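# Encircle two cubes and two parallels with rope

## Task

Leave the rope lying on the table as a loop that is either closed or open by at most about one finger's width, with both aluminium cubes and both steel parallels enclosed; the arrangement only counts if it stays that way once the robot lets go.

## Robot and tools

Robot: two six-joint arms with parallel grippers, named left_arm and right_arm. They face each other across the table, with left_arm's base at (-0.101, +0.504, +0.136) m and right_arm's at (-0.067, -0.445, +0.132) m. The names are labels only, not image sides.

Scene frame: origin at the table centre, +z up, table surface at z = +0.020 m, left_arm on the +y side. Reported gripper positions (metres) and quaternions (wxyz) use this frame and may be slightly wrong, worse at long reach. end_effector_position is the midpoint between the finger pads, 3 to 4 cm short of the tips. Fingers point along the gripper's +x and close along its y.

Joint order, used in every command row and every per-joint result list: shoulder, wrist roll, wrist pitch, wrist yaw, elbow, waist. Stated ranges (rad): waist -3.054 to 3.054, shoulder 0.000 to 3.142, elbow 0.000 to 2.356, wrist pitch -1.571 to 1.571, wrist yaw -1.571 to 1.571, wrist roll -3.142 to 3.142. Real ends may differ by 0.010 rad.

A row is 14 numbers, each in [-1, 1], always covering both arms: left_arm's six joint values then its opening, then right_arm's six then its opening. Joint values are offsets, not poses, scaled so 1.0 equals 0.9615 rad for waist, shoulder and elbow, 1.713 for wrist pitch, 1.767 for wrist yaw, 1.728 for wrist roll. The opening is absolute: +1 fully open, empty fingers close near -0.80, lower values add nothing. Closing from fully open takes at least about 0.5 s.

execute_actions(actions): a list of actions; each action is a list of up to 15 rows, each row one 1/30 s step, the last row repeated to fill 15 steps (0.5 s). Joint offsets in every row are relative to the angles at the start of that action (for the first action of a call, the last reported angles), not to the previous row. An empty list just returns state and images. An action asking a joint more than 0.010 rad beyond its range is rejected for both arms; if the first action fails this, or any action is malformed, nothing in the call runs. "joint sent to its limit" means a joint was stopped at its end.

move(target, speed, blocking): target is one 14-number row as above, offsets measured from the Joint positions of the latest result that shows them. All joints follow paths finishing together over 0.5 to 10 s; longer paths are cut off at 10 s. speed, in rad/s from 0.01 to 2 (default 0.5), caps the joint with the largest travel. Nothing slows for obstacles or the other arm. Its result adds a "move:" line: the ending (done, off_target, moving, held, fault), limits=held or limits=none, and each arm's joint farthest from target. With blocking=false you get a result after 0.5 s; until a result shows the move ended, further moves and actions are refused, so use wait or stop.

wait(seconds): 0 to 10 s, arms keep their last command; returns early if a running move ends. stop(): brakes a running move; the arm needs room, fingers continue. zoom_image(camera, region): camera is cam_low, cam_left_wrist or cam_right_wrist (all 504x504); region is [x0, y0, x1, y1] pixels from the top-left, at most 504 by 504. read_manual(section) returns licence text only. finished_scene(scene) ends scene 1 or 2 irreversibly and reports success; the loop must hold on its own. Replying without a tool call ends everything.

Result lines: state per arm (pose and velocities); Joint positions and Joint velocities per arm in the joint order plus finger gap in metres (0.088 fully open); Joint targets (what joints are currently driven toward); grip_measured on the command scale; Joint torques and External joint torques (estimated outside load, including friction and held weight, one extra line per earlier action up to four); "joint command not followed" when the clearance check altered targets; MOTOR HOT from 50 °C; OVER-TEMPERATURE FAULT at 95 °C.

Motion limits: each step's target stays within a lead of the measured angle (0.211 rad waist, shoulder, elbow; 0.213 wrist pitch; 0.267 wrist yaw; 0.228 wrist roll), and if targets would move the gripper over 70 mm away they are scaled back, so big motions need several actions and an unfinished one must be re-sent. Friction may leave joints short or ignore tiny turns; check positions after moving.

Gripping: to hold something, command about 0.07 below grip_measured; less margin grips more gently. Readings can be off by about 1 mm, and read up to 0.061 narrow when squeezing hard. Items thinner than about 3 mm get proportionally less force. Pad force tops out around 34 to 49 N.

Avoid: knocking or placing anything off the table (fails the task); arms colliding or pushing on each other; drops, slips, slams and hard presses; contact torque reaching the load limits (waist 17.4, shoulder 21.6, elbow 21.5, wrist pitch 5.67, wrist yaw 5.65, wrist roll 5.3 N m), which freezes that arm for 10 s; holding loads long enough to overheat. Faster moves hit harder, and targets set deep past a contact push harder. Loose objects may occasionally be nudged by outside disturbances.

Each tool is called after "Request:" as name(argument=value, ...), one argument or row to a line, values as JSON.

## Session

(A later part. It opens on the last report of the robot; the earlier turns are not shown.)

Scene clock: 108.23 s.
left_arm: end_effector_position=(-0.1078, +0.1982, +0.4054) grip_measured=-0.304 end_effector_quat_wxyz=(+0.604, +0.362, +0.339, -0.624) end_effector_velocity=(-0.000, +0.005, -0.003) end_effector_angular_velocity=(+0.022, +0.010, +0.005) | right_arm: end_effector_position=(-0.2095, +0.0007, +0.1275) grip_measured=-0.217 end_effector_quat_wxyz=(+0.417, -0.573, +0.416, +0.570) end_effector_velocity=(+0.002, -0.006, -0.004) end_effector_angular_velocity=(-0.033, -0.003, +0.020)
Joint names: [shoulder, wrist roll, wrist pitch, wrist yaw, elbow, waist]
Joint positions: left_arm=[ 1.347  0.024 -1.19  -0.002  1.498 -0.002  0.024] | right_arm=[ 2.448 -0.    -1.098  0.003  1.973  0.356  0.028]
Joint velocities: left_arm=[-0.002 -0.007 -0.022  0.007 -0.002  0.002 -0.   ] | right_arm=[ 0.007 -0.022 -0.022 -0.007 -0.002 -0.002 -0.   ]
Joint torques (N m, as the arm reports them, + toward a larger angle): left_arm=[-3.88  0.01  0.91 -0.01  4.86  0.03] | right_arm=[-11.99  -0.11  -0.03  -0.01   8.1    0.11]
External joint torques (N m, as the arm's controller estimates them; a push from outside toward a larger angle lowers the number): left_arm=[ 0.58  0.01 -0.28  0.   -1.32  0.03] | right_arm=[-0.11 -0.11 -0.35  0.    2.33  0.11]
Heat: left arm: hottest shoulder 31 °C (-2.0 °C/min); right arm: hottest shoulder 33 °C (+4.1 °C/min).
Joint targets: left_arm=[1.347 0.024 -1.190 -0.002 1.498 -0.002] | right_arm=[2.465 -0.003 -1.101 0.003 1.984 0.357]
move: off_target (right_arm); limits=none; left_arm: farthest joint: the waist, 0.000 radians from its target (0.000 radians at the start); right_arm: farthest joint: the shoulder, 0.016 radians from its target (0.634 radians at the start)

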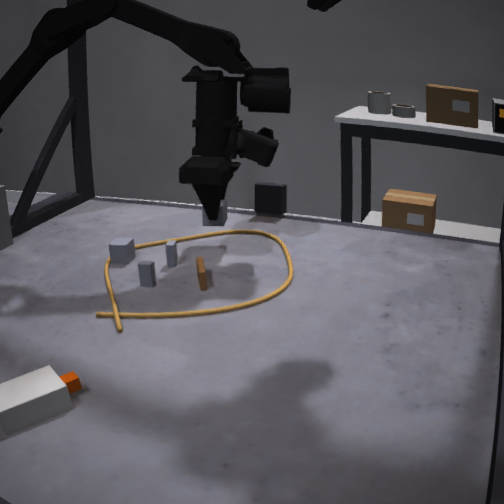

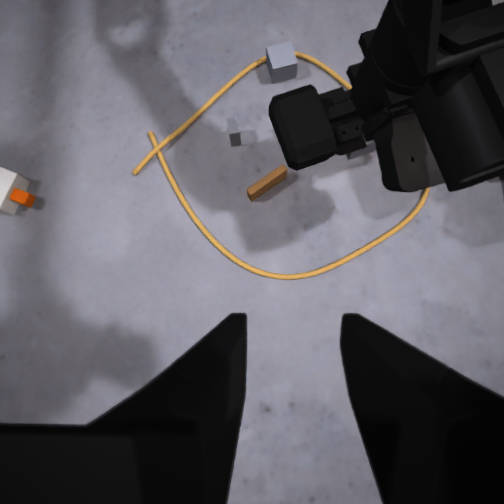

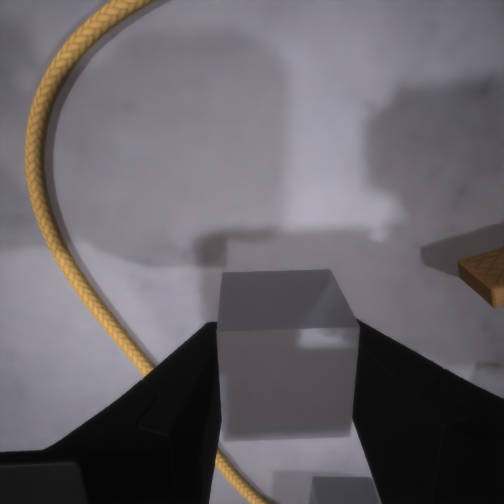

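Request:
move(
  target=[0,0,0,0,0,0,-0.3,0.131,0,0.062,0,0,0,-0.32],
  speed=0.2,
)

Request:
execute_actions(
  actions=[
    [[0,0,0,0,0,0,-0.3,0,0,0,0,0,0,0.2]],
    [[0,0,0,0,0,0,-0.3,-0.03,0,-0.01,0,0,0,0.2],[0,0,0,0,0,0,-0.3,-0.06,0,-0.025,0,0,0,0.2],[0,0,0,0,0,0,-0.3,-0.09,0,-0.04,0,0,0,0.2],[0,0,0,0,0,0,-0.3,-0.12,0,-0.065,0,0,0,0.2]],
  ],
)

Request:
move(
  target=[0,0,0,0,0,0,-0.3,-0.95,0,0.05,0,-0.9,-0.1,0.2],
  speed=1.0,
)

Scene clock: 112.53 s.
left_arm: end_effector_position=(-0.1078, +0.1982, +0.4054) grip_measured=-0.304 end_effector_quat_wxyz=(+0.604, +0.362, +0.339, -0.624) end_effector_velocity=(+0.003, +0.001, -0.001) end_effector_angular_velocity=(+0.007, -0.015, +0.015) | right_arm: end_effector_position=(-0.2123, +0.0095, +0.0806) grip_measured=-0.217 end_effector_quat_wxyz=(+0.417, -0.573, +0.416, +0.570) end_effector_velocity=(+0.002, -0.005, -0.005) end_effector_angular_velocity=(-0.023, +0.000, -0.010)
Joint names: [shoulder, wrist roll, wrist pitch, wrist yaw, elbow, waist]
Joint positions: left_arm=[ 1.347  0.024 -1.19  -0.002  1.498 -0.002  0.024] | right_arm=[ 2.552 -0.    -0.994  0.004  1.974  0.356  0.028]
Joint velocities: left_arm=[ 0.002 -0.007 -0.007 -0.022  0.002 -0.002 -0.001] | right_arm=[ 0.007  0.007 -0.007 -0.007 -0.007 -0.002 -0.   ]
Joint torques (N m, as the arm reports them, + toward a larger angle): left_arm=[-3.88  0.01  0.92 -0.01  4.84  0.02] | right_arm=[-11.62  -0.01   0.27  -0.03   6.4    0.06]
External joint torques (N m, as the arm's controller estimates them; a push from outside toward a larger angle lowers the number): left_arm=[ 0.63  0.01 -0.29  0.   -1.39  0.01] | right_arm=[ 0.38 -0.01 -0.03 -0.02  0.93  0.06]
Heat: left arm: hottest shoulder 31 °C (-2.0 °C/min); right arm: hottest shoulder 33 °C (+3.0 °C/min).
Joint targets: left_arm=[1.347 0.024 -1.190 -0.002 1.498 -0.002] | right_arm=[2.574 0.000 -0.992 0.004 1.973 0.356]
move: off_target (right_arm); limits=none; left_arm: farthest joint: the waist, 0.000 radians from its target (0.000 radians at the start); right_arm: farthest joint: the shoulder, 0.022 radians from its target (0.125 radians at the start)

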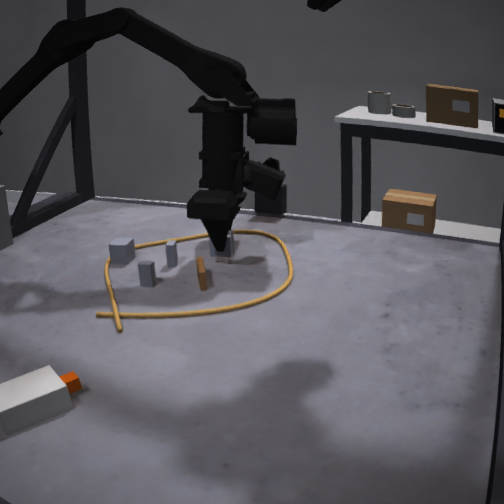

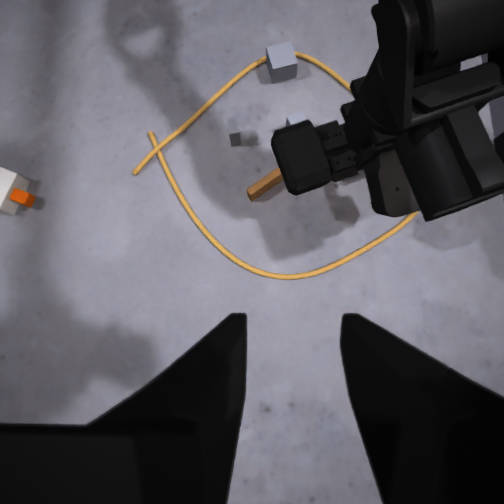

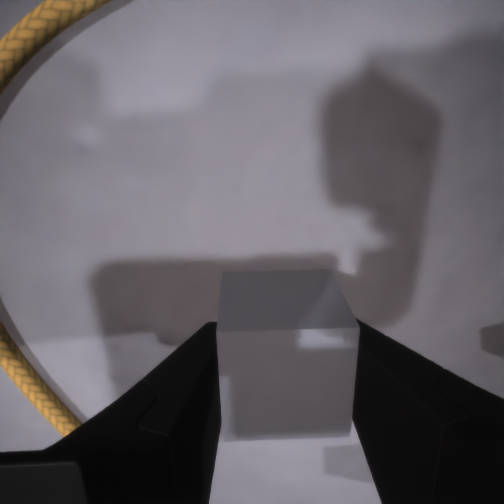

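Scene clock: 113.53 s.
left_arm: end_effector_position=(-0.1078, +0.1982, +0.4054) grip_measured=-0.304 end_effector_quat_wxyz=(+0.604, +0.362, +0.339, -0.624) end_effector_velocity=(-0.001, +0.002, -0.001) end_effector_angular_velocity=(+0.007, -0.003, +0.003) | right_arm: end_effector_position=(-0.2099, +0.0020, +0.1351) grip_measured=+0.197 end_effector_quat_wxyz=(+0.420, -0.569, +0.413, +0.574) end_effector_velocity=(+0.005, -0.007, +0.003) end_effector_angular_velocity=(-0.028, -0.017, +0.019)
Joint names: [shoulder, wrist roll, wrist pitch, wrist yaw, elbow, waist]
Joint positions: left_arm=[ 1.347  0.024 -1.19  -0.002  1.498 -0.002  0.024] | right_arm=[ 2.432 -0.    -1.101  0.004  1.974  0.356  0.049]
Joint velocities: left_arm=[-0.002 -0.007 -0.007 -0.007 -0.002 -0.007 -0.   ] | right_arm=[-0.007 -0.022 -0.037  0.007 -0.002 -0.002  0.   ]
Joint torques (N m, as the arm reports them, + toward a larger angle): left_arm=[-3.89  0.01  0.91 -0.01  4.87  0.03] | right_arm=[-13.15  -0.01   0.1   -0.01   6.42   0.05]
External joint torques (N m, as the arm's controller estimates them; a push from outside toward a larger angle lowers the number): left_arm=[ 0.63  0.   -0.27  0.   -1.32  0.05] | right_arm=[-1.19 -0.01 -0.31 -0.01  0.53  0.06]
External joint torques at the end of the 1st action: left_arm=[ 0.63  0.01 -0.3   0.01 -1.39 -0.01] | right_arm=[-2.03 -0.02 -0.16  0.    0.67  0.08]
Heat: left arm: hottest shoulder 31 °C (-1.0 °C/min); right arm: hottest shoulder 34 °C (+4.1 °C/min).
Joint targets: left_arm=[1.347 0.024 -1.190 -0.002 1.498 -0.002] | right_arm=[2.437 -0.000 -1.105 0.004 1.973 0.356]

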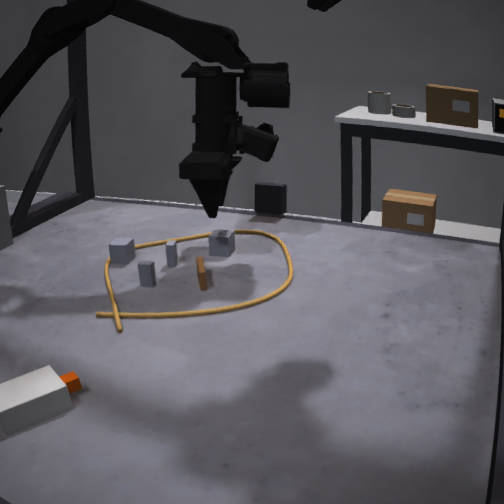

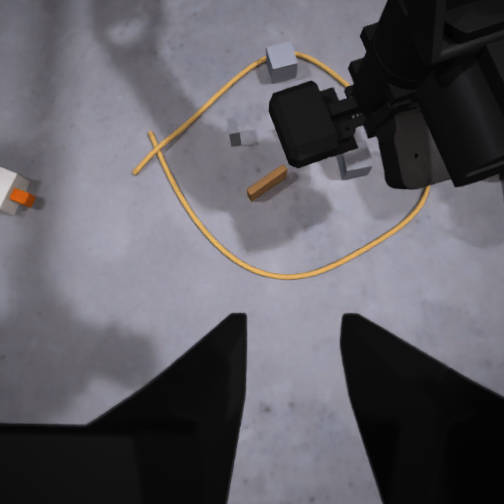

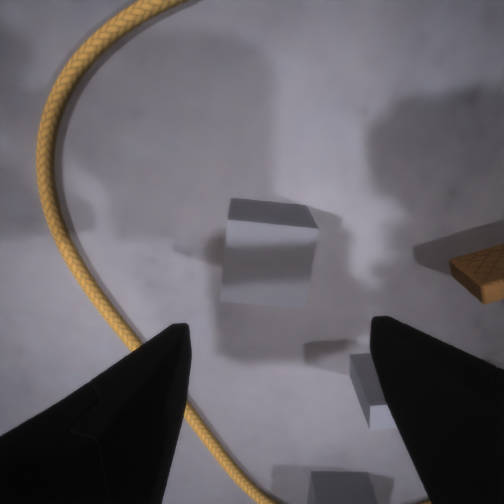

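Scene clock: 115.23 s.
left_arm: end_effector_position=(-0.1078, +0.1982, +0.4054) grip_measured=-0.304 end_effector_quat_wxyz=(+0.604, +0.362, +0.339, -0.624) end_effector_velocity=(+0.002, -0.001, +0.001) end_effector_angular_velocity=(-0.008, -0.010, -0.000) | right_arm: end_effector_position=(-0.1289, -0.1621, +0.2430) grip_measured=+0.197 end_effector_quat_wxyz=(+0.476, -0.509, +0.407, +0.590) end_effector_velocity=(-0.003, +0.000, +0.000) end_effector_angular_velocity=(+0.003, +0.022, +0.008)
Joint names: [shoulder, wrist roll, wrist pitch, wrist yaw, elbow, waist]
Joint positions: left_arm=[ 1.347  0.024 -1.19  -0.002  1.498 -0.002  0.024] | right_arm=[ 1.525 -0.    -1.018  0.004  1.123  0.263  0.049]
Joint velocities: left_arm=[-0.002  0.007  0.007 -0.007 -0.002  0.002 -0.   ] | right_arm=[-0.002 -0.007  0.007 -0.022 -0.002 -0.002 -0.   ]
Joint torques (N m, as the arm reports them, + toward a larger angle): left_arm=[-3.88  0.01  0.92 -0.01  4.86  0.03] | right_arm=[-7.7  -0.01  0.65 -0.01  5.03 -0.2 ]
External joint torques (N m, as the arm's controller estimates them; a push from outside toward a larger angle lowers the number): left_arm=[ 0.64  0.01 -0.29  0.   -1.37  0.01] | right_arm=[-1.9  -0.01  0.03  0.   -1.13 -0.22]
Heat: left arm: hottest shoulder 31 °C (-1.0 °C/min); right arm: hottest shoulder 34 °C (+4.0 °C/min).
Joint targets: left_arm=[1.347 0.024 -1.190 -0.002 1.498 -0.002] | right_arm=[1.519 -0.000 -1.016 0.004 1.109 0.260]
move: off_target (right_arm); limits=none; left_arm: farthest joint: the waist, 0.000 radians from its target (0.000 radians at the start); right_arm: farthest joint: the elbow, 0.014 radians from its target (0.866 radians at the start)

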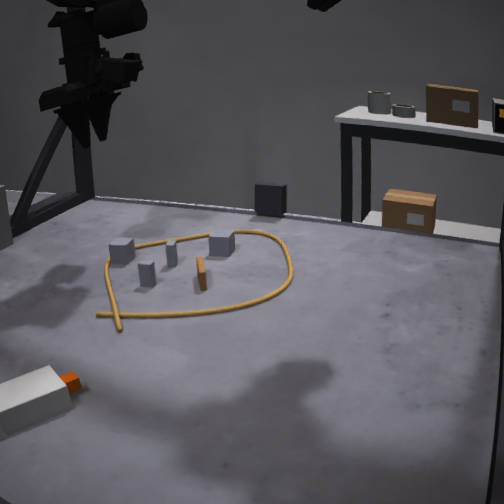

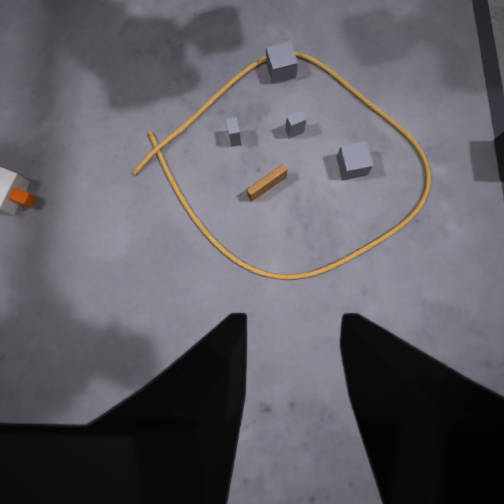

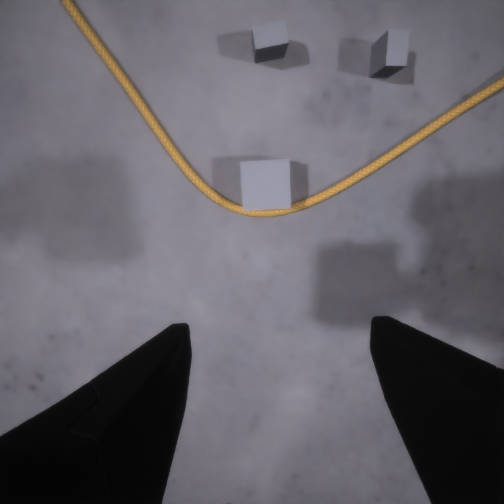

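Request:
finished_scene(
  scene=2,
)

The scene is finished: the task was done.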